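## Task

Get all of the dispenser's beads into the white cup, then stand that cup upright on the dispenser's tray. One or two stray beads lying on the tray or table are acceptable. It only counts if everything stays put without the robot holding it, so release the cup and move the grippers away at the end.

## Robot and tools

ROBOT AND FRAME. Two arms, left_arm and right_arm, face each other across a table; left_arm's base is on the +y side. The names are labels, not sides of any picture. All reported poses share one world frame: origin at the table centre, +z up, table surface at z = +0.020 m. Positions are in metres, orientations are quaternions in w,x,y,z order, velocities in m/s and rad/s. The printed hand position can be somewhat wrong, especially with the arm stretched out.

GRIPPER. In a gripper's own frame the fingers point along +x and close along y. The reported end_effector_position sits between the finger pads, 3 to 4 cm short of the fingertips. Joint ranges (rad), base to hand: waist -3.054 to 3.054, shoulder 0.000 to 3.142, elbow 0.000 to 2.356, wrist pitch -1.571 to 1.571, wrist yaw -1.571 to 1.571, wrist roll -3.142 to 3.142.

THE 14-NUMBER ROW (used by execute_actions and move). One list covers both arms: dx, dy, dz, rx, ry, rz, opening for left_arm, then the same seven for right_arm. Every value lies in [-1, 1]. dx..rz are offsets, not poses, expressed in that gripper's own axes and measured from the gripper's pose in the most recent result that reported it (before any such result in a scene, and for second or later calls in one reply, from where the arm is when the call begins). Scale: 1.0 equals 0.6 m of translation or 180 degrees of rotation; rx, ry, rz form a single rotation vector. The opening is absolute: +1 is fully open (0.088 m), empty fingers touch near -0.80, and going lower down to -1 adds nothing. Closing from fully open takes at least 0.5 s. Sending all-zero offsets is not a pause: it pulls the arm back to its reference pose. To keep an arm still, send the offset back to where it should be in the first call of a reply and zeros in later ones, always with the opening you want.

execute_actions: argument actions is a list holding one item or none, plus optional pictures (true/false). Empty list: just report the state. {"rows": [...], "steps": n}: up to 15 rows, n at most 15 control steps of 1/30 s; each row lasts one step, the final row repeats if rows run out. Every row is measured from the same reference pose, not from the previous row. {"steps": n} alone is a wait of up to 300 steps counted from the previous result, so time spent replying is included.

move: target is one 14-number row as above; speed is the top path speed in m/s, 0.002 to 0.5 (default 0.25), with rotation capped at twice that in rad/s. Each gripper follows a straight line toward its target; both paths finish together, lasting 0.5 to 10 s, and are cut off at 10 s. Rotation takes the shorter direction. Paths ignore obstacles and the other arm. Grippers trail the path, may wander off it and may exceed the speed, notably near full reach. The opening is applied when the move starts. Faster contact hits harder, and aiming further beyond a contact pushes harder. The path begins once the robot is at rest (3 s at most). The result adds a move: line with the ending (done, off_target, moving, held, fault) and any limits (paced = pose was clipped; held = a check blocked some steps, after which the arm may jump faster), plus each gripper's remaining distance. If only one arm is named, the other finished fine.

wait: seconds, 0 to 10; the robot receives nothing new.
zoom_image: camera (cam_high, cam_low, cam_left_wrist, cam_right_wrist) and region [x0, y0, x1, y1] in image pixels from the top-left, at most 504 by 504.
show_instructions: no arguments; shows the scene's reference pages (here one image, the dispenser manual).
finished_scene: scene = current scene number; ends and grades it irreversibly. Replying without any tool call ends everything.

CONTROLLER. Each step the commanded pose is clipped to within 70 mm and 16 degrees of the measured pose, then solved by damped inverse kinematics, favouring position over orientation. When an action ends the arm continues only to its last clipped pose, so a distant goal may need several actions. Friction may leave the gripper short or tilted, and tiny moves may not happen; check position and orientation after each move and correct. HELD marks steps where the row was partly withheld; a pose unreachable line names the arm whose command a clearance check altered. A Hand target line shows where each gripper is currently being driven. The simulation keeps running while you compose a reply.

GRIPPING. grip_measured uses the opening scale; each gripper may read up to about 1 mm off, and while squeezing something hard it reads up to about 3 mm (0.061) narrower than the pads. Fingers go to where grip_measured equals your number. To hold firmly, command about 0.07 below grip_measured; less difference grips gently. Parts thinner than about 3 mm get proportionally less force. Pad force is about 34 to 49 N and can spike at first touch.

SAFETY. Do not let the arms collide or press on each other. Load limits (N m): waist 17.4, shoulder 21.6, elbow 21.5, wrist pitch 5.67, wrist yaw 5.65, wrist roll 5.3, including held weight; reaching one freezes that arm 10 s and drops the rest of the call. Holding loads heats motors: a MOTOR HOT warning appears from 50 °C; at 95 °C an OVER-TEMPERATURE FAULT holds the arm, and if it does not cool within 30 to 60 s the arm and gripper lose power and go limp. Occasional tugs on held parts or pushes on loose objects may occur. Never knock or place anything off the table; avoid dropping the cup, spilling, slamming or shoving.

CAMERAS. All 504x504, delivered in order cam_high, cam_low, cam_left_wrist, cam_right_wrist. Calibration is given in OpenCV form (K, distortion D, T_world_to_cam); fixed cameras may be off by up to about 2.3 degrees and 9 mm. cam_high sits near [0.0718838, -0.810027, 0.975963], cam_low near [-0.797525, 0.173274, 0.26353]; wrist cameras move with their hands.

Each tool is called as name(argument=value, ...) on one line, values as JSON.

Reference images:

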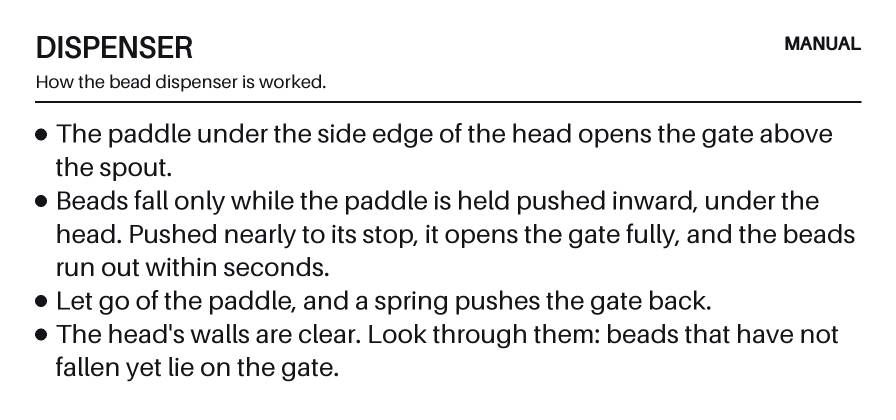

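## Session

execute_actions(actions=[])

Scene clock: 0.00 s of 4050.00 s.
left_arm: end_effector_position=(-0.2941, +0.2376, +0.1195) grip_measured=+0.819 end_effector_quat_wxyz=(-0.307, +0.263, -0.875, +0.267) end_effector_velocity=(+0.002, -0.001, -0.001) end_effector_angular_velocity=(+0.004, -0.003, +0.012) | right_arm: end_effector_position=(+0.2072, -0.4803, +0.2446) grip_measured=+0.819 end_effector_quat_wxyz=(+0.578, -0.545, +0.531, +0.295) end_effector_velocity=(-0.002, -0.001, -0.000) end_effector_angular_velocity=(+0.003, +0.011, +0.006)
Joint positions: left_arm=[-0.977  2.078  0.637  0.997 -0.399 -2.57   0.079] | right_arm=[-1.081  1.767  1.57  -1.186  0.313 -1.018  0.079]
Joint velocities: left_arm=[ 0.002 -0.002 -0.002 -0.007 -0.007 -0.007 -0.   ] | right_arm=[-0.002 -0.002 -0.002 -0.007 -0.007 -0.007 -0.   ]
Motor temperatures (°C, as the motors report them): left_arm=[26 23 27 25 24 24] | right_arm=[26 26 27 25 25 26]
Heat: left arm: hottest elbow 27 °C (+0.0 °C/min); right arm: hottest elbow 27 °C (+0.0 °C/min).
Hand target (left_arm): -0.294, +0.238, +0.120; +0.307, -0.263, +0.875, -0.267
Hand target (right_arm): +0.207, -0.480, +0.245; +0.578, -0.545, +0.531, +0.295

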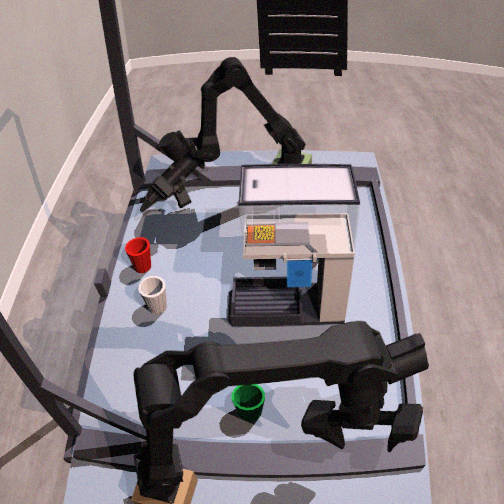

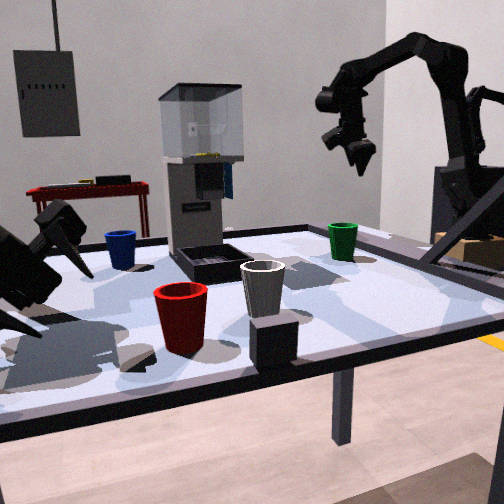

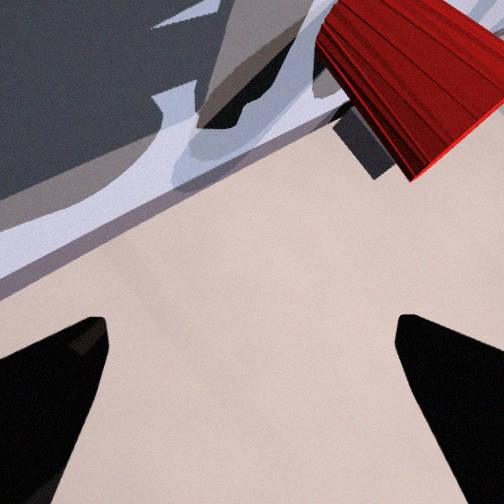

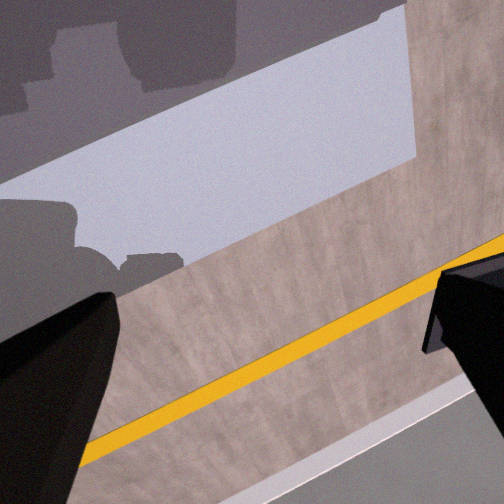

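zoom_image(camera="cam_high", region=[100, 150, 400, 350])

zoom_image(camera="cam_low", region=[90, 70, 320, 340])

Region (100, 150, 400, 350) of cam_high's 504x504 image, scaled by 1.680, with more detail than that image has.

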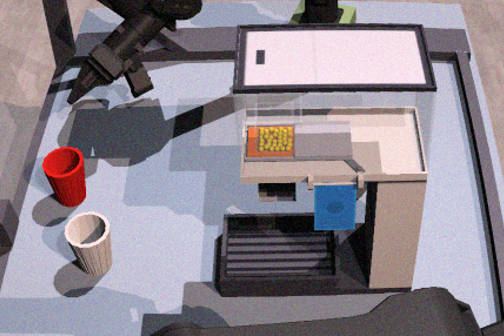

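Region (90, 70, 320, 340) of cam_low's 504x504 image, scaled by 1.867, with more detail than that image has; it fills the left 429 columns of this view, and the rest is white.

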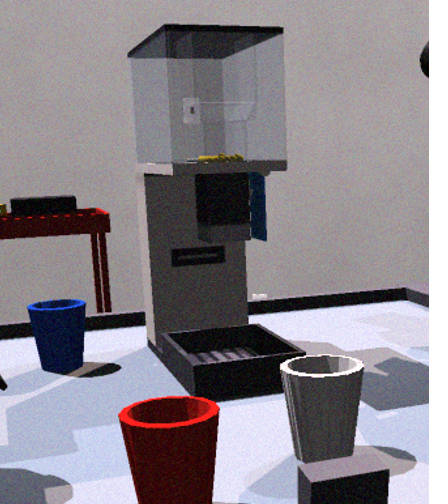

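move(target=[0,0,0,0,0,0,1,-0.184,0.774,0.223,0.0074,-0.5575,0.1467,1], speed=0.3)

Scene clock: 24.83 s of 4050.00 s.
left_arm: end_effector_position=(-0.2941, +0.2376, +0.1195) grip_measured=+0.979 end_effector_quat_wxyz=(-0.307, +0.263, -0.875, +0.267) end_effector_velocity=(+0.002, -0.002, +0.002) end_effector_angular_velocity=(-0.006, +0.009, +0.020) | right_arm: end_effector_position=(-0.2110, -0.2208, +0.1839) grip_measured=+0.979 end_effector_quat_wxyz=(+0.708, -0.010, +0.022, +0.706) end_effector_velocity=(+0.000, +0.001, -0.001) end_effector_angular_velocity=(+0.002, -0.007, -0.005)
Joint positions: left_arm=[-0.977  2.078  0.637  0.997 -0.399 -2.57   0.087] | right_arm=[0.505 1.755 0.139 1.568 0.326 0.033 0.087]
Joint velocities: left_arm=[-0.002 -0.002 -0.002  0.007 -0.022 -0.007 -0.   ] | right_arm=[ 0.002  0.022  0.002  0.022  0.007 -0.007 -0.   ]
Motor temperatures (°C, as the motors report them): left_arm=[26 28 28 29 24 24] | right_arm=[26 29 29 26 25 26]
Heat: left arm: hottest wrist pitch 29 °C (+4.8 °C/min); right arm: hottest shoulder 29 °C (+4.8 °C/min).
Hand target (left_arm): -0.294, +0.238, +0.120; +0.307, -0.263, +0.875, -0.267
Hand target (right_arm): -0.212, -0.219, +0.185; +0.709, -0.009, +0.019, +0.705
Off the commanded pose (left_arm): 0.000 m, 0 deg.
Off the commanded pose (right_arm): 0.005 m, 3 deg.
joint sent to its limit (right arm) — the command would take joint 4 (wrist pitch) past its upper limit, so that joint was sent only as far as its limit.
After step 90, 17.97 s passed at rest.
move: off_target (right_arm)
camera_calibration (this result's frames):
cam_right_wrist: T_world_to_cam=[[0.998708, -0.0334597, -0.0382477, 0.215579], [-0.0489757, -0.432942, -0.900091, 0.0798079], [0.0135577, 0.900801, -0.434021, 0.355778], [0, 0, 0, 1]] pos_world=[-0.216215, -0.278719, 0.234495]

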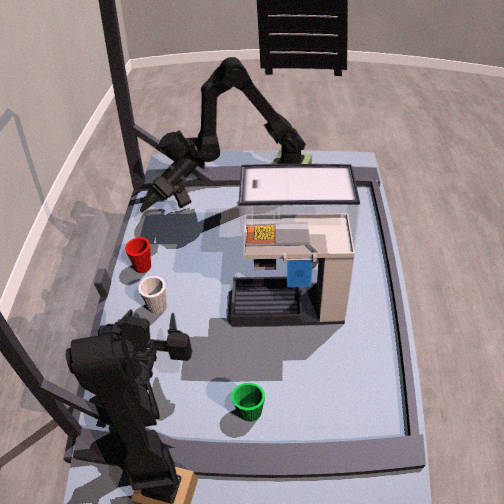

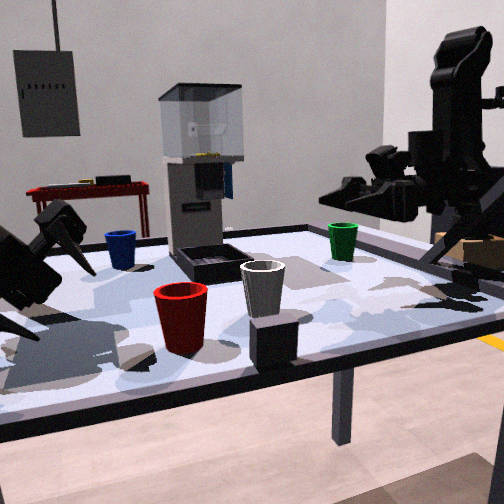

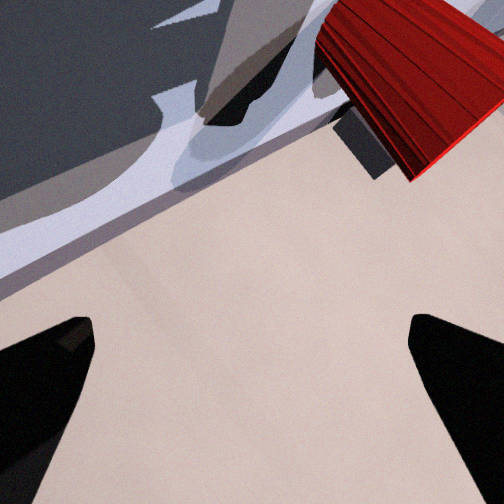

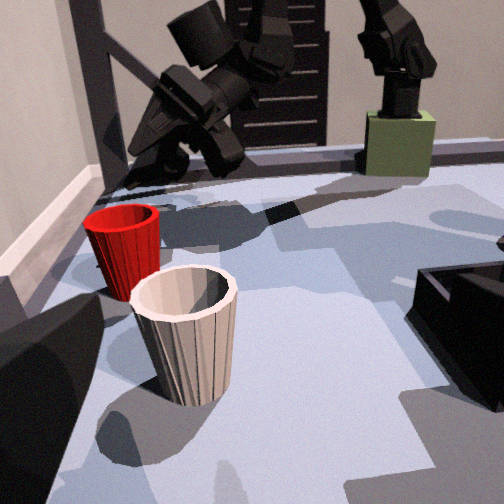

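move(target=[0,0,0,0,0,0,1,0.135,0.073,-0.17,0,0.085,0,1], speed=0.2)

Scene clock: 32.77 s of 4050.00 s.
left_arm: end_effector_position=(-0.2941, +0.2376, +0.1195) grip_measured=+0.979 end_effector_quat_wxyz=(-0.307, +0.263, -0.875, +0.267) end_effector_velocity=(-0.000, -0.000, +0.004) end_effector_angular_velocity=(-0.002, +0.015, +0.007) | right_arm: end_effector_position=(-0.2556, -0.1465, +0.0799) grip_measured=+0.979 end_effector_quat_wxyz=(+0.698, -0.105, +0.114, +0.699) end_effector_velocity=(+0.001, +0.003, +0.001) end_effector_angular_velocity=(+0.003, -0.008, -0.007)
Joint positions: left_arm=[-0.977  2.078  0.637  0.997 -0.399 -2.57   0.087] | right_arm=[0.561 2.188 0.535 1.32  0.356 0.135 0.087]
Joint velocities: left_arm=[-0.002 -0.007 -0.002  0.007 -0.007 -0.007 -0.   ] | right_arm=[-0.002  0.002  0.012 -0.007  0.007 -0.007 -0.   ]
Motor temperatures (°C, as the motors report them): left_arm=[26 29 28 30 24 24] | right_arm=[26 29 29 27 25 26]
Heat: left arm: hottest wrist pitch 30 °C (+5.5 °C/min); right arm: hottest shoulder 29 °C (+3.7 °C/min).
Hand target (left_arm): -0.294, +0.238, +0.120; +0.307, -0.263, +0.875, -0.267
Hand target (right_arm): -0.257, -0.145, +0.078; +0.699, -0.104, +0.116, +0.698
Off the commanded pose (left_arm): 0.000 m, 0 deg.
Off the commanded pose (right_arm): 0.002 m, 0 deg.
After step 90, 3.60 s passed at rest.
move: done
camera_calibration (this result's frames):
cam_right_wrist: T_world_to_cam=[[0.999076, -0.0344099, -0.0257321, 0.257592], [-0.0419859, -0.654564, -0.75484, -0.0261288], [0.00913066, 0.755223, -0.655404, 0.239478], [0, 0, 0, 1]] pos_world=[-0.260637, -0.189098, 0.14386]

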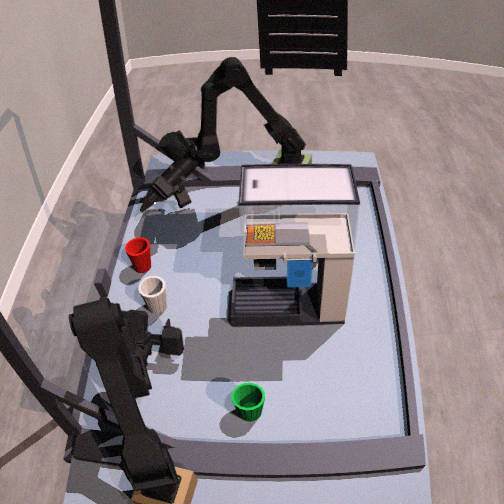

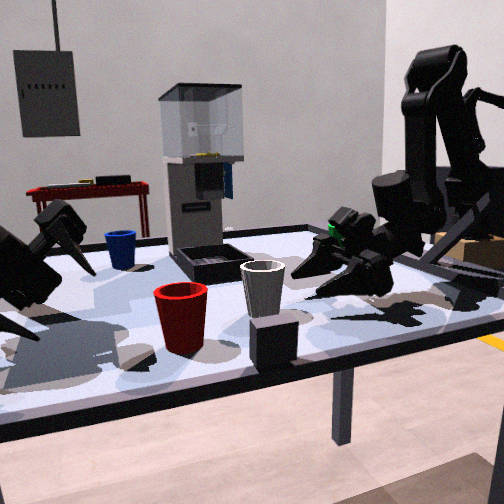

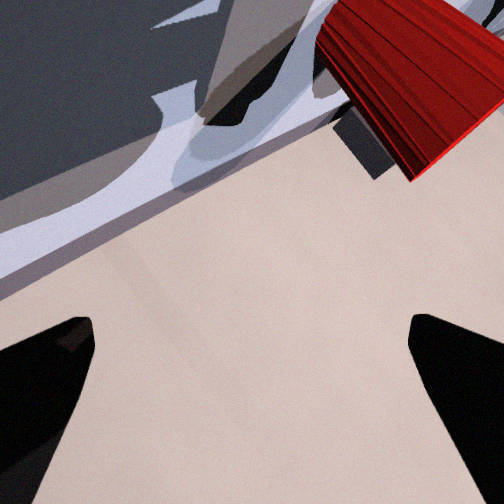

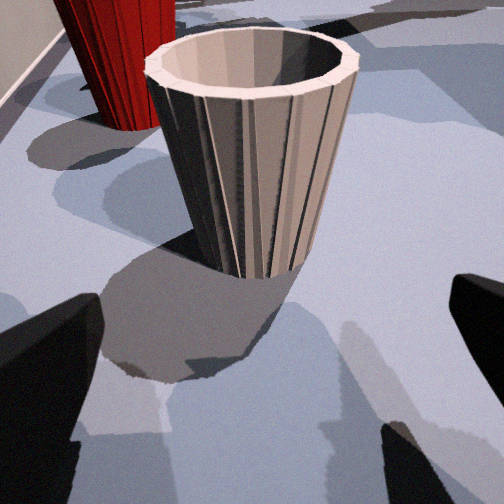

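move(target=[0,0,0,0,0,0,1,0.158,0.007,0.052,0,0,0,1], speed=0.1)

execute_actions(actions=[{"rows":[[0,0,0,0,0,0,1,0,0,0,0,0,0,0.3]],"steps":15}])

Scene clock: 37.00 s of 4050.00 s.
left_arm: end_effector_position=(-0.2941, +0.2376, +0.1195) grip_measured=+0.979 end_effector_quat_wxyz=(-0.307, +0.263, -0.875, +0.267) end_effector_velocity=(+0.003, +0.001, -0.002) end_effector_angular_velocity=(-0.004, -0.017, +0.001) | right_arm: end_effector_position=(-0.2599, -0.0496, +0.0815) grip_measured=+0.979 end_effector_quat_wxyz=(+0.699, -0.104, +0.115, +0.698) end_effector_velocity=(-0.005, +0.002, -0.002) end_effector_angular_velocity=(-0.015, +0.001, +0.035)
Joint positions: left_arm=[-0.977  2.078  0.637  0.997 -0.399 -2.57   0.087] | right_arm=[0.476 2.309 0.939 1.046 0.279 0.109 0.087]
Joint velocities: left_arm=[-0.002 -0.002 -0.007 -0.007 -0.007  0.007  0.   ] | right_arm=[-0.002  0.002  0.012 -0.022 -0.037 -0.007  0.   ]
Motor temperatures (°C, as the motors report them): left_arm=[26 29 28 30 24 24] | right_arm=[26 29 29 28 25 26]
Heat: left arm: hottest wrist pitch 30 °C (+4.9 °C/min); right arm: hottest shoulder 29 °C (+3.2 °C/min).
Hand target (left_arm): -0.294, +0.238, +0.120; +0.307, -0.263, +0.875, -0.267
Hand target (right_arm): -0.260, -0.047, +0.080; +0.698, -0.105, +0.114, +0.699
Off the commanded pose (left_arm): 0.000 m, 0 deg.
Off the commanded pose (right_arm): 0.003 m, 0 deg.
move: done
camera_calibration (this result's frames):
cam_right_wrist: T_world_to_cam=[[0.998862, -0.0386936, -0.0278949, 0.265217], [-0.0464213, -0.654015, -0.755056, 0.0372743], [0.0109722, 0.755491, -0.655067, 0.167866], [0, 0, 0, 1]] pos_world=[-0.265027, -0.0921814, 0.145506]

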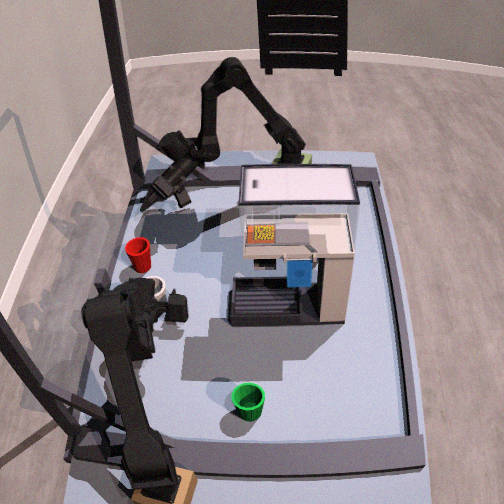

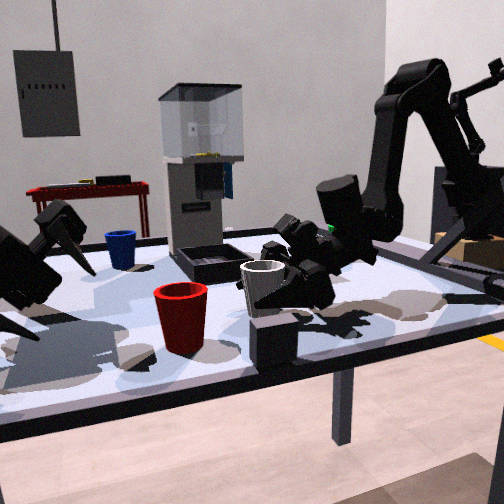

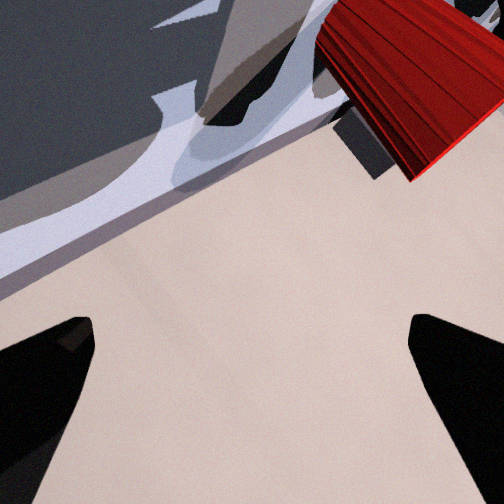

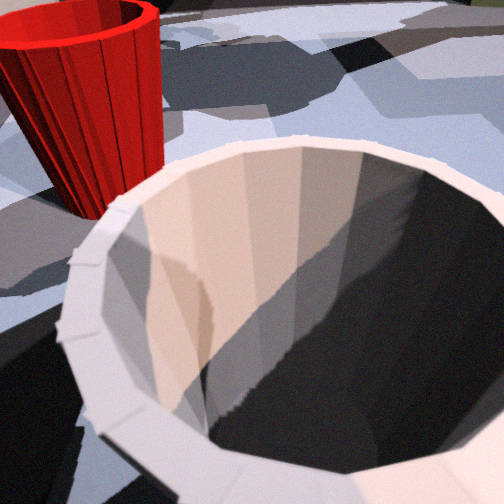

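Scene clock: 37.50 s of 4050.00 s.
left_arm: end_effector_position=(-0.2941, +0.2376, +0.1195) grip_measured=+0.979 end_effector_quat_wxyz=(-0.307, +0.263, -0.875, +0.267) end_effector_velocity=(+0.000, +0.004, -0.003) end_effector_angular_velocity=(+0.018, -0.004, -0.019) | right_arm: end_effector_position=(-0.2592, -0.0493, +0.0816) grip_measured=+0.319 end_effector_quat_wxyz=(+0.700, -0.104, +0.115, +0.697) end_effector_velocity=(+0.001, -0.002, -0.004) end_effector_angular_velocity=(-0.022, -0.011, +0.007)
Joint positions: left_arm=[-0.977  2.078  0.637  0.997 -0.399 -2.57   0.087] | right_arm=[0.474 2.309 0.94  1.046 0.279 0.109 0.055]
Joint velocities: left_arm=[-0.002 -0.002 -0.007 -0.007  0.022 -0.007 -0.   ] | right_arm=[-0.002 -0.002 -0.002 -0.022 -0.007 -0.007 -0.005]
Motor temperatures (°C, as the motors report them): left_arm=[26 29 28 30 24 24] | right_arm=[26 29 29 28 25 26]
Heat: left arm: hottest wrist pitch 30 °C (+4.8 °C/min); right arm: hottest shoulder 29 °C (+3.2 °C/min).
Hand target (left_arm): -0.294, +0.238, +0.120; +0.307, -0.263, +0.875, -0.267
Hand target (right_arm): -0.260, -0.049, +0.082; +0.699, -0.104, +0.115, +0.698
Off the commanded pose (left_arm): 0.000 m, 0 deg.
Off the commanded pose (right_arm): 0.001 m, 0 deg.
Steps of this call (steps 1 to 15: all 15 steps of this action). Readings (end_effector_position):
1: left_arm (-0.2941, +0.2376, +0.1195) | right_arm (-0.2600, -0.0495, +0.0816)
2: left_arm (-0.2941, +0.2376, +0.1195) | right_arm (-0.2600, -0.0495, +0.0816)
4: left_arm (-0.2941, +0.2376, +0.1195) | right_arm (-0.2600, -0.0495, +0.0816)
8: left_arm (-0.2941, +0.2376, +0.1195) | right_arm (-0.2600, -0.0495, +0.0816)
15: the state above
camera_calibration (this result's frames):
cam_right_wrist: T_world_to_cam=[[0.998801, -0.0402178, -0.0278949, 0.264405], [-0.0474192, -0.653943, -0.755056, 0.0372455], [0.012125, 0.755474, -0.655067, 0.167997], [0, 0, 0, 1]] pos_world=[-0.264359, -0.0919269, 0.145547]

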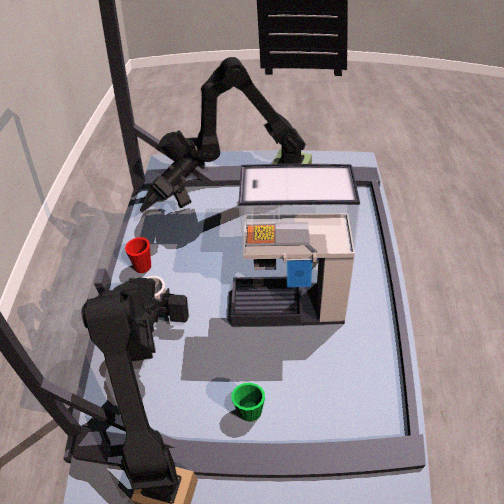

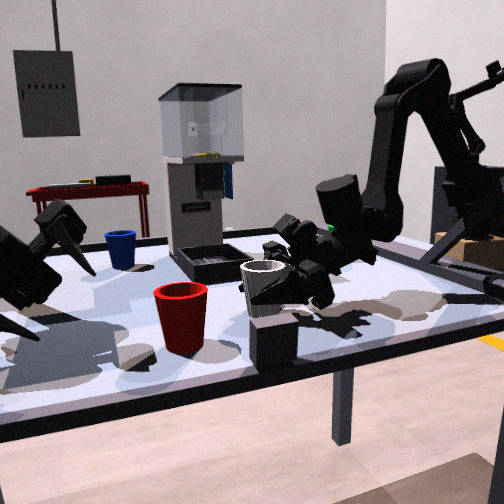

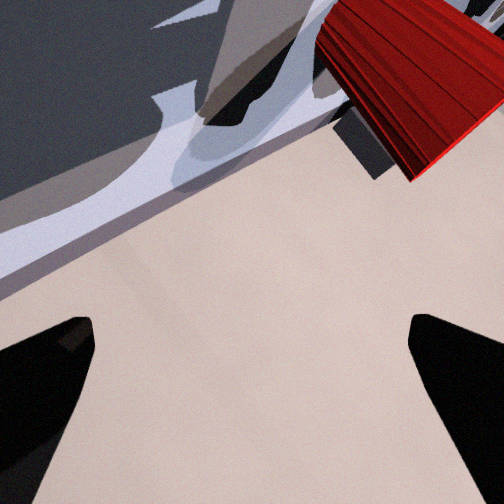

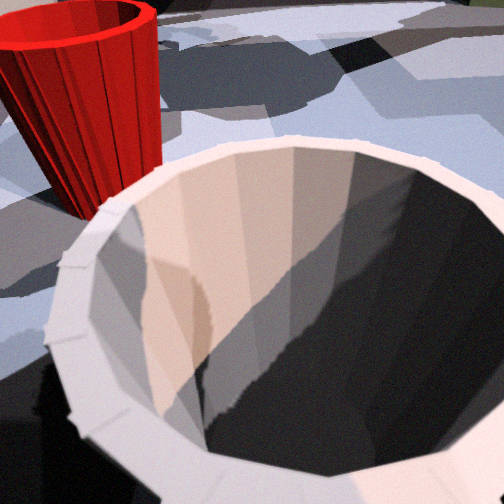

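execute_actions(actions=[{"rows":[[0,0,0,0,0,0,1,0,0,0,0,0,0,0.1]],"steps":10}], pictures=false)

Scene clock: 39.70 s of 4050.00 s.
left_arm: end_effector_position=(-0.2941, +0.2376, +0.1195) grip_measured=+0.979 end_effector_quat_wxyz=(-0.307, +0.263, -0.875, +0.267) end_effector_velocity=(+0.000, +0.000, +0.002) end_effector_angular_velocity=(-0.000, +0.011, +0.007) | right_arm: end_effector_position=(-0.2592, -0.0493, +0.0816) grip_measured=+0.283 end_effector_quat_wxyz=(+0.700, -0.104, +0.115, +0.697) end_effector_velocity=(+0.000, -0.001, -0.001) end_effector_angular_velocity=(-0.006, -0.011, -0.002)
Joint positions: left_arm=[-0.977  2.078  0.637  0.997 -0.399 -2.57   0.087] | right_arm=[0.474 2.309 0.94  1.046 0.279 0.109 0.053]
Joint velocities: left_arm=[-0.002 -0.002 -0.002  0.007 -0.007 -0.007 -0.   ] | right_arm=[ 0.002 -0.002 -0.002 -0.007  0.007 -0.007 -0.   ]
Motor temperatures (°C, as the motors report them): left_arm=[26 29 28 30 24 24] | right_arm=[26 29 29 28 25 26]
Heat: left arm: hottest wrist pitch 30 °C (+4.5 °C/min); right arm: hottest shoulder 29 °C (+3.0 °C/min).
Hand target (left_arm): -0.294, +0.238, +0.120; +0.307, -0.263, +0.875, -0.267
Hand target (right_arm): -0.259, -0.049, +0.082; +0.700, -0.104, +0.115, +0.697
Off the commanded pose (left_arm): 0.000 m, 0 deg.
Off the commanded pose (right_arm): 0.000 m, 0 deg.
Steps of this call (steps 1 to 56: nothing new was sent; steps 57 to 66: all 10 steps of this action). Readings (end_effector_position):
57: left_arm (-0.2941, +0.2376, +0.1195) | right_arm (-0.2592, -0.0493, +0.0816)
58: left_arm (-0.2941, +0.2376, +0.1195) | right_arm (-0.2592, -0.0493, +0.0816)
60: left_arm (-0.2941, +0.2376, +0.1195) | right_arm (-0.2592, -0.0493, +0.0816)
64: left_arm (-0.2941, +0.2376, +0.1195) | right_arm (-0.2592, -0.0493, +0.0816)
66: the state above

move(target=[0,0,0,0,0,0,1,-0.047,0,0.143,0,0,0,0.2], speed=0.15)

move(target=[0,0,0,0,0,0,1,-0.253,-0.432,-0.083,0.026,0,-0.079,0.2], speed=0.15)

Scene clock: 43.57 s of 4050.00 s.
left_arm: end_effector_position=(-0.2941, +0.2376, +0.1195) grip_measured=+0.979 end_effector_quat_wxyz=(-0.307, +0.263, -0.875, +0.267) end_effector_velocity=(+0.003, +0.001, -0.004) end_effector_angular_velocity=(+0.009, -0.017, +0.007) | right_arm: end_effector_position=(-0.2570, -0.0547, +0.1542) grip_measured=+0.283 end_effector_quat_wxyz=(+0.699, -0.122, +0.125, +0.694) end_effector_velocity=(+0.001, -0.002, +0.002) end_effector_angular_velocity=(-0.003, +0.009, +0.002)
Joint positions: left_arm=[-0.977  2.078  0.637  0.997 -0.399 -2.57   0.087] | right_arm=[0.473 2.025 0.937 0.723 0.279 0.109 0.053]
Joint velocities: left_arm=[-0.002 -0.002 -0.002 -0.022 -0.007 -0.007 -0.   ] | right_arm=[-0.002 -0.012 -0.007 -0.007 -0.007  0.007 -0.   ]
Motor temperatures (°C, as the motors report them): left_arm=[26 30 28 30 24 24] | right_arm=[26 30 29 28 25 26]
Heat: left arm: hottest shoulder 30 °C (+4.1 °C/min); right arm: hottest shoulder 30 °C (+4.1 °C/min).
Hand target (left_arm): -0.294, +0.238, +0.120; +0.307, -0.263, +0.875, -0.267
Hand target (right_arm): -0.257, -0.050, +0.172; +0.700, -0.103, +0.115, +0.697
Off the commanded pose (left_arm): 0.000 m, 0 deg.
Off the commanded pose (right_arm): 0.018 m, 2 deg.
move: off_target (right_arm)
camera_calibration (this result's frames):
cam_right_wrist: T_world_to_cam=[[0.999007, -0.0422005, -0.0142737, 0.261841], [-0.0392853, -0.68344, -0.728949, 0.0851055], [0.0210068, 0.728786, -0.684419, 0.224933], [0, 0, 0, 1]] pos_world=[-0.262963, -0.0947135, 0.219723]

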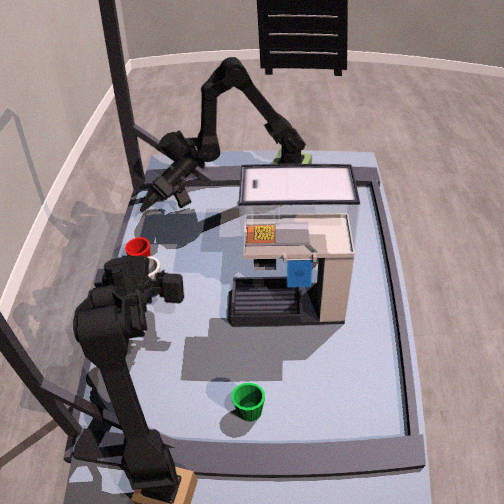

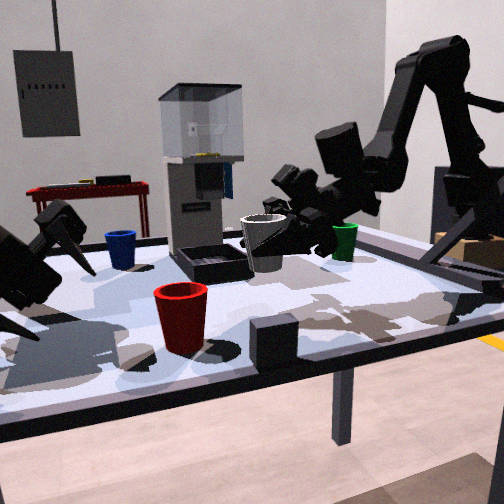

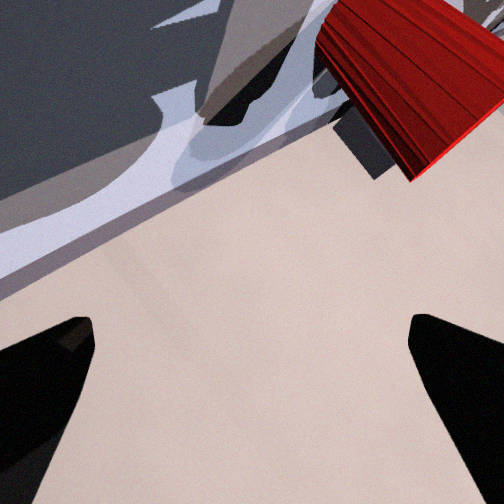

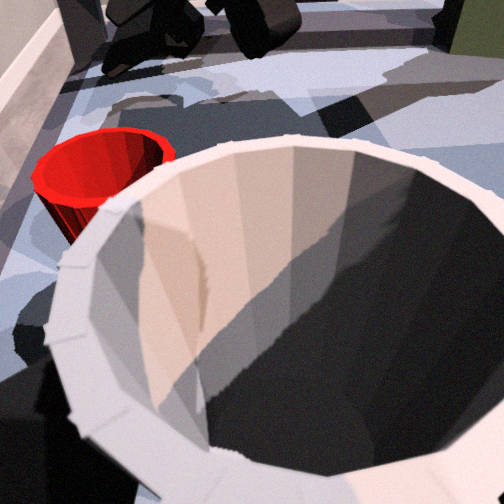

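Scene clock: 46.10 s of 4050.00 s.
left_arm: end_effector_position=(-0.2941, +0.2376, +0.1195) grip_measured=+0.979 end_effector_quat_wxyz=(-0.307, +0.263, -0.875, +0.267) end_effector_velocity=(+0.000, +0.002, -0.001) end_effector_angular_velocity=(+0.010, -0.001, -0.006) | right_arm: end_effector_position=(+0.0028, -0.2144, +0.1558) grip_measured=+0.283 end_effector_quat_wxyz=(+0.784, -0.113, +0.142, +0.594) end_effector_velocity=(+0.003, -0.001, +0.005) end_effector_angular_velocity=(+0.017, -0.008, +0.006)
Joint positions: left_arm=[-0.977  2.078  0.637  0.997 -0.399 -2.57   0.087] | right_arm=[-0.355  1.604  0.368  0.861 -0.242 -0.103  0.053]
Joint velocities: left_arm=[-0.002 -0.002 -0.002 -0.007  0.007 -0.007  0.   ] | right_arm=[-0.017 -0.012 -0.002  0.007 -0.022 -0.007 -0.   ]
Motor temperatures (°C, as the motors report them): left_arm=[26 30 28 31 24 24] | right_arm=[26 30 29 29 25 26]
Heat: left arm: hottest wrist pitch 31 °C (+5.2 °C/min); right arm: hottest shoulder 30 °C (+3.9 °C/min).
Hand target (left_arm): -0.294, +0.238, +0.120; +0.307, -0.263, +0.875, -0.267
Hand target (right_arm): +0.003, -0.215, +0.160; +0.784, -0.111, +0.134, +0.596
Off the commanded pose (left_arm): 0.000 m, 0 deg.
Off the commanded pose (right_arm): 0.004 m, 1 deg.
move: done
camera_calibration (this result's frames):
cam_right_wrist: T_world_to_cam=[[0.952774, -0.303675, -0.0016357, -0.0623009], [-0.211734, -0.660432, -0.720416, -0.00852735], [0.217692, 0.68674, -0.69354, 0.328838], [0, 0, 0, 1]] pos_world=[-0.0140321, -0.250377, 0.221817]

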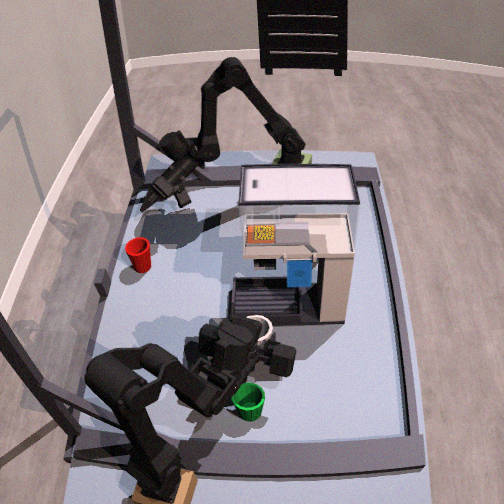

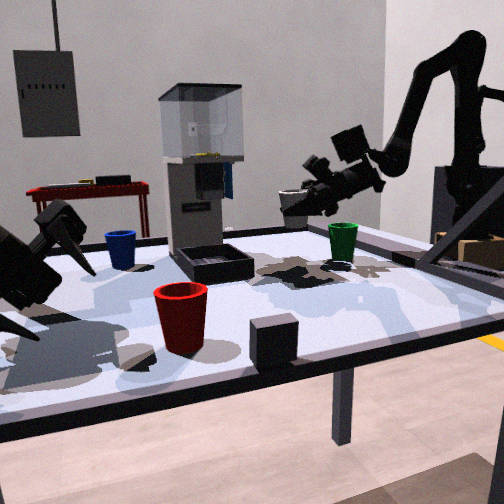

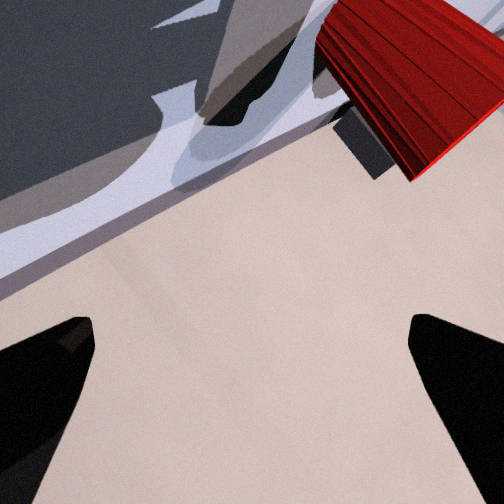

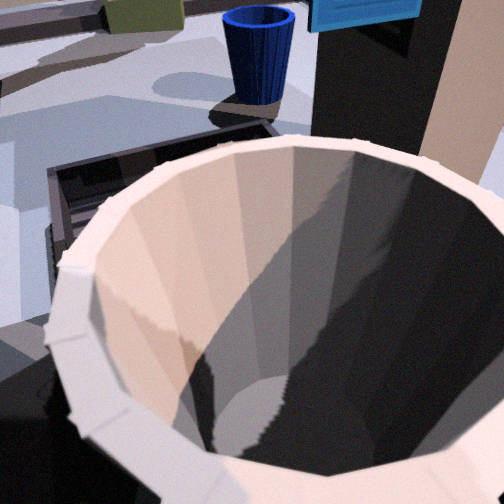

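move(target=[0,0,0,0,0,0,1,0.208,0.05,0.048,0,-0.02,0,0.2], speed=0.08)

Scene clock: 54.27 s of 4050.00 s.
left_arm: end_effector_position=(-0.2941, +0.2376, +0.1195) grip_measured=+0.979 end_effector_quat_wxyz=(-0.307, +0.263, -0.875, +0.267) end_effector_velocity=(-0.001, +0.002, +0.000) end_effector_angular_velocity=(+0.019, +0.012, -0.000) | right_arm: end_effector_position=(+0.0064, -0.0895, +0.1322) grip_measured=+0.283 end_effector_quat_wxyz=(+0.786, -0.099, +0.123, +0.597) end_effector_velocity=(+0.003, +0.001, -0.000) end_effector_angular_velocity=(-0.009, -0.021, -0.003)
Joint positions: left_arm=[-0.977  2.078  0.637  0.997 -0.399 -2.57   0.087] | right_arm=[-0.18   2.06   0.804  0.938 -0.084 -0.036  0.053]
Joint velocities: left_arm=[-0.002 -0.002  0.002 -0.007  0.007 -0.022 -0.   ] | right_arm=[-0.002  0.002  0.007 -0.007  0.007 -0.022  0.   ]
Motor temperatures (°C, as the motors report them): left_arm=[26 31 28 31 24 24] | right_arm=[26 31 29 30 25 26]
Heat: left arm: hottest shoulder 31 °C (+4.4 °C/min); right arm: hottest shoulder 31 °C (+4.4 °C/min).
Hand target (left_arm): -0.294, +0.238, +0.120; +0.307, -0.263, +0.875, -0.267
Hand target (right_arm): +0.008, -0.084, +0.137; +0.788, -0.093, +0.117, +0.597
Off the commanded pose (left_arm): 0.000 m, 0 deg.
Off the commanded pose (right_arm): 0.008 m, 1 deg.
After step 90, 3.03 s passed at rest.
move: done
camera_calibration (this result's frames):
cam_right_wrist: T_world_to_cam=[[0.954062, -0.29959, -0.00350517, -0.027264], [-0.200197, -0.628748, -0.751397, 0.0645587], [0.222907, 0.717581, -0.659841, 0.224222], [0, 0, 0, 1]] pos_world=[-0.0110445, -0.128474, 0.196364]

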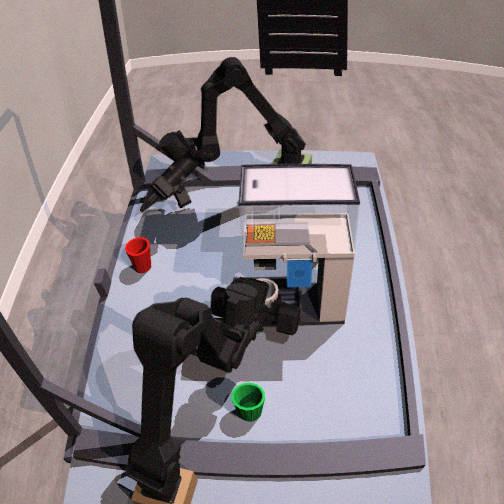

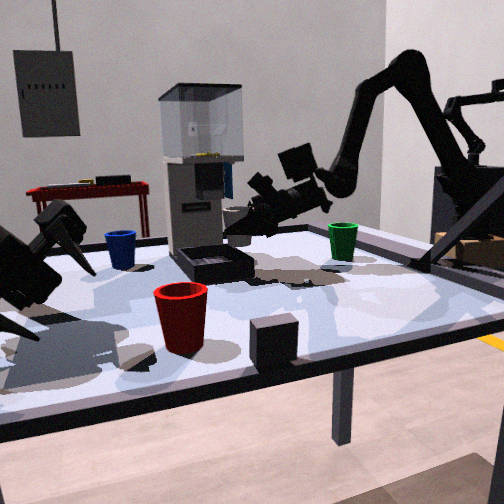

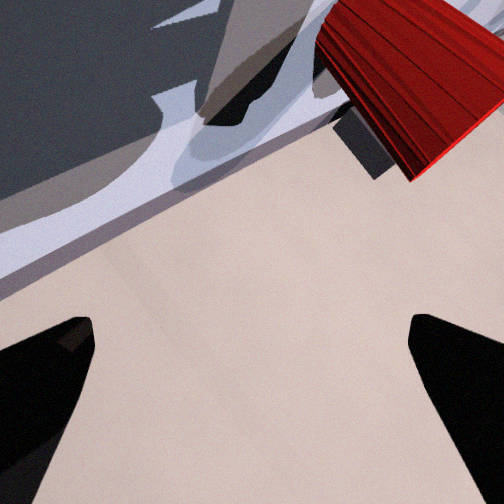

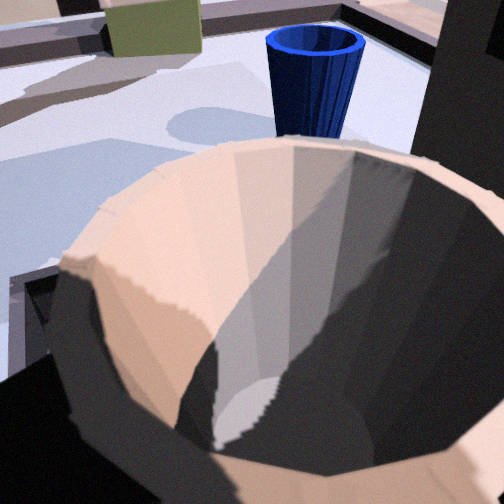

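zoom_image(camera="cam_low", region=[140, 130, 360, 300])

zoom_image(camera="cam_high", region=[190, 200, 370, 350])

Region (140, 130, 360, 300) of cam_low's 504x504 image, scaled by 2.291, with more detail than that image has; it fills the top 389 rows of this view, and the rest is white.

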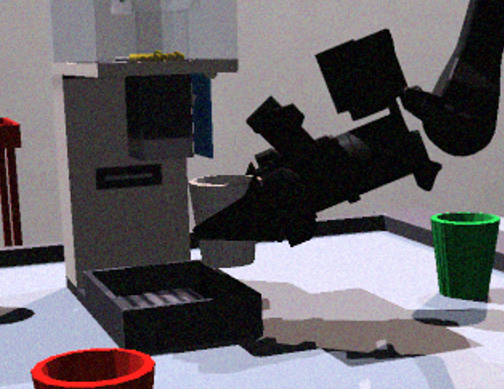

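Region (190, 200, 370, 350) of cam_high's 504x504 image, scaled by 2.800, with more detail than that image has.

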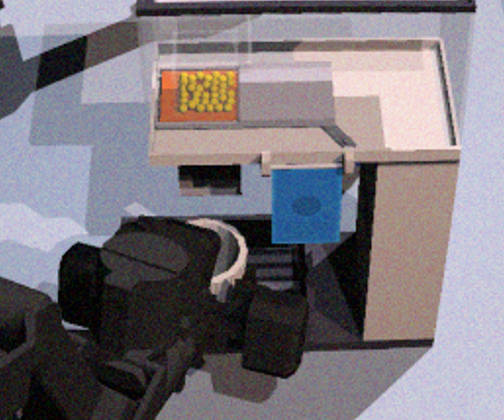

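move(target=[0,0,0,0,0,0,1,0.062,0.0,0.024,0,-0.008,0,0.2], speed=0.05)

move(target=[0,0,0,0,0,0,1,0.017,0.0,-0.05,0,0,0,0.2], speed=0.04)

Scene clock: 60.40 s of 4050.00 s.
left_arm: end_effector_position=(-0.2941, +0.2376, +0.1195) grip_measured=+0.979 end_effector_quat_wxyz=(-0.307, +0.263, -0.875, +0.267) end_effector_velocity=(-0.000, -0.000, +0.000) end_effector_angular_velocity=(+0.003, +0.001, +0.007) | right_arm: end_effector_position=(+0.0157, -0.0563, +0.1290) grip_measured=+0.283 end_effector_quat_wxyz=(+0.785, -0.097, +0.120, +0.599) end_effector_velocity=(-0.004, +0.002, -0.003) end_effector_angular_velocity=(-0.006, +0.002, +0.026)
Joint positions: left_arm=[-0.977  2.078  0.637  0.997 -0.399 -2.57   0.087] | right_arm=[-0.173  2.156  0.958  0.888 -0.082 -0.036  0.053]
Joint velocities: left_arm=[-0.002 -0.002  0.002 -0.007 -0.007 -0.007 -0.   ] | right_arm=[ 0.002  0.007  0.007 -0.007 -0.022 -0.007 -0.   ]
Motor temperatures (°C, as the motors report them): left_arm=[26 31 28 31 24 24] | right_arm=[26 31 29 30 25 26]
Heat: left arm: hottest shoulder 31 °C (+4.0 °C/min); right arm: hottest shoulder 31 °C (+4.0 °C/min).
Hand target (left_arm): -0.294, +0.238, +0.120; +0.307, -0.263, +0.875, -0.267
Hand target (right_arm): +0.017, -0.051, +0.134; +0.788, -0.091, +0.114, +0.599
Off the commanded pose (left_arm): 0.000 m, 0 deg.
Off the commanded pose (right_arm): 0.008 m, 1 deg.
After step 90, 1.93 s passed at rest.
move: done
camera_calibration (this result's frames):
cam_right_wrist: T_world_to_cam=[[0.955318, -0.295566, -0.00271699, -0.0260993], [-0.195221, -0.624032, -0.756619, 0.0857535], [0.221935, 0.723343, -0.65385, 0.195726], [0, 0, 0, 1]] pos_world=[-0.00176457, -0.0957784, 0.192787]

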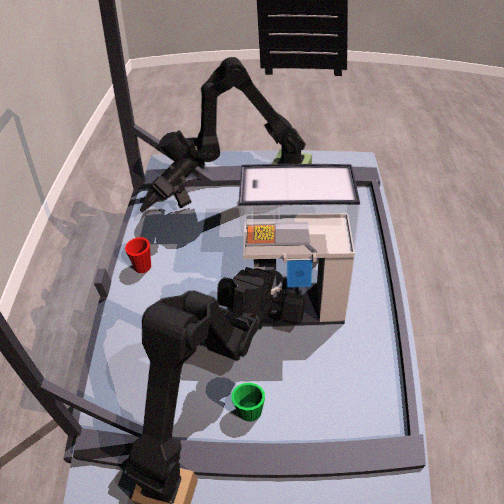

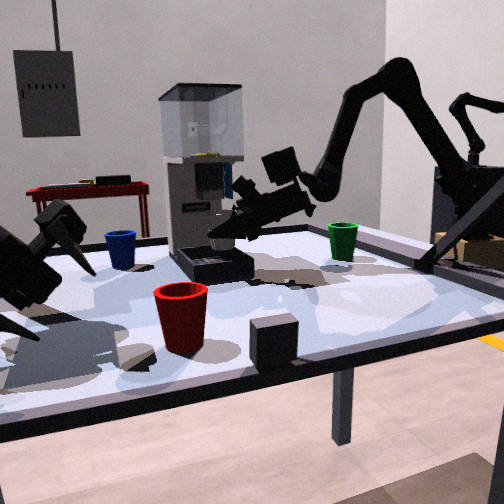

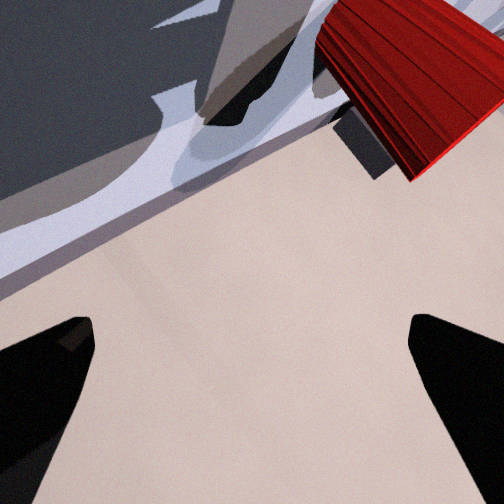

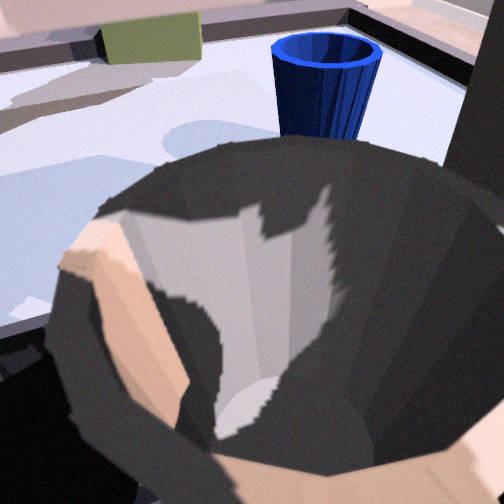

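Scene clock: 61.53 s of 4050.00 s.
left_arm: end_effector_position=(-0.2941, +0.2376, +0.1195) grip_measured=+0.979 end_effector_quat_wxyz=(-0.307, +0.263, -0.875, +0.267) end_effector_velocity=(+0.004, +0.001, -0.005) end_effector_angular_velocity=(+0.010, -0.022, +0.007) | right_arm: end_effector_position=(+0.0155, -0.0569, +0.0965) grip_measured=+0.283 end_effector_quat_wxyz=(+0.785, -0.099, +0.123, +0.599) end_effector_velocity=(-0.002, +0.000, +0.002) end_effector_angular_velocity=(+0.007, -0.003, +0.021)
Joint positions: left_arm=[-0.977  2.078  0.637  0.997 -0.399 -2.57   0.087] | right_arm=[-0.173  2.263  0.958  0.987 -0.082 -0.036  0.053]
Joint velocities: left_arm=[-0.002 -0.002 -0.007 -0.022 -0.007 -0.007  0.   ] | right_arm=[-0.002 -0.002 -0.002  0.007 -0.022 -0.007 -0.   ]
Motor temperatures (°C, as the motors report them): left_arm=[26 31 28 31 24 24] | right_arm=[26 31 29 30 25 26]
Heat: left arm: hottest shoulder 31 °C (+4.0 °C/min); right arm: hottest shoulder 31 °C (+4.0 °C/min).
Hand target (left_arm): -0.294, +0.238, +0.120; +0.307, -0.263, +0.875, -0.267
Hand target (right_arm): +0.016, -0.056, +0.097; +0.785, -0.097, +0.120, +0.599
Off the commanded pose (left_arm): 0.000 m, 0 deg.
Off the commanded pose (right_arm): 0.002 m, 0 deg.
move: done
camera_calibration (this result's frames):
cam_right_wrist: T_world_to_cam=[[0.955311, -0.295587, -0.00313016, -0.0261104], [-0.197217, -0.629428, -0.751615, 0.0598991], [0.220197, 0.718644, -0.659594, 0.175293], [0, 0, 0, 1]] pos_world=[-0.00184245, -0.095989, 0.160562]

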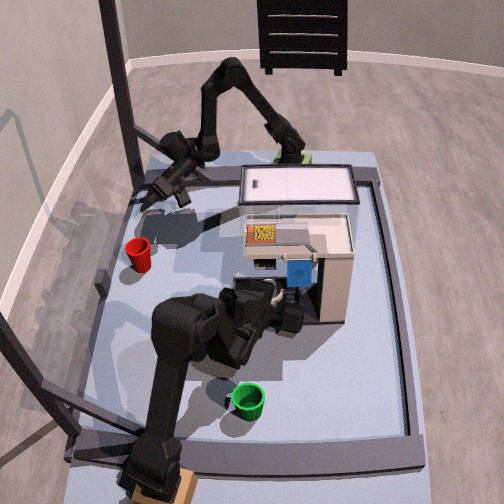

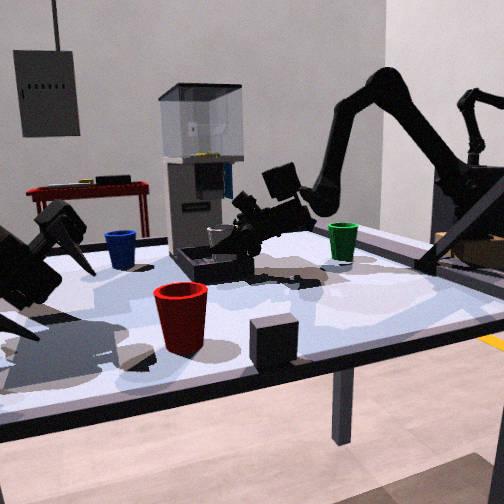

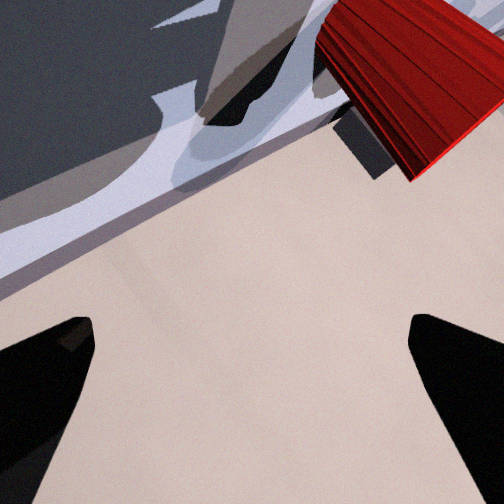

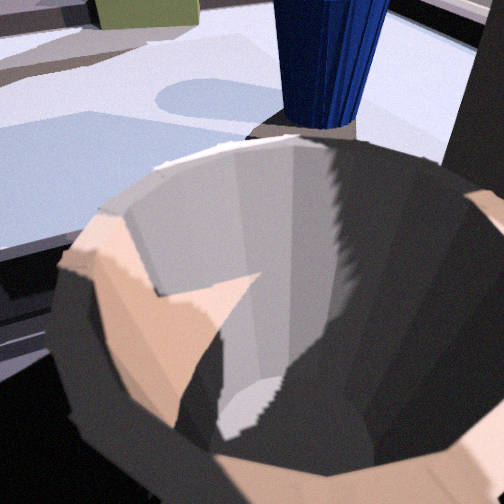

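zoom_image(camera="cam_low", region=[150, 140, 330, 295])

Region (150, 140, 330, 295) of cam_low's 504x504 image, scaled by 2.800, with more detail than that image has; it fills the top 434 rows of this view, and the rest is white.

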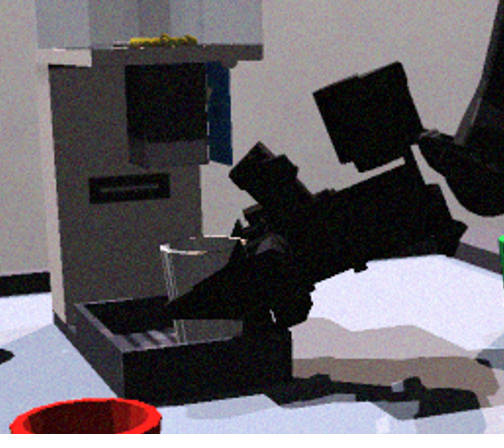

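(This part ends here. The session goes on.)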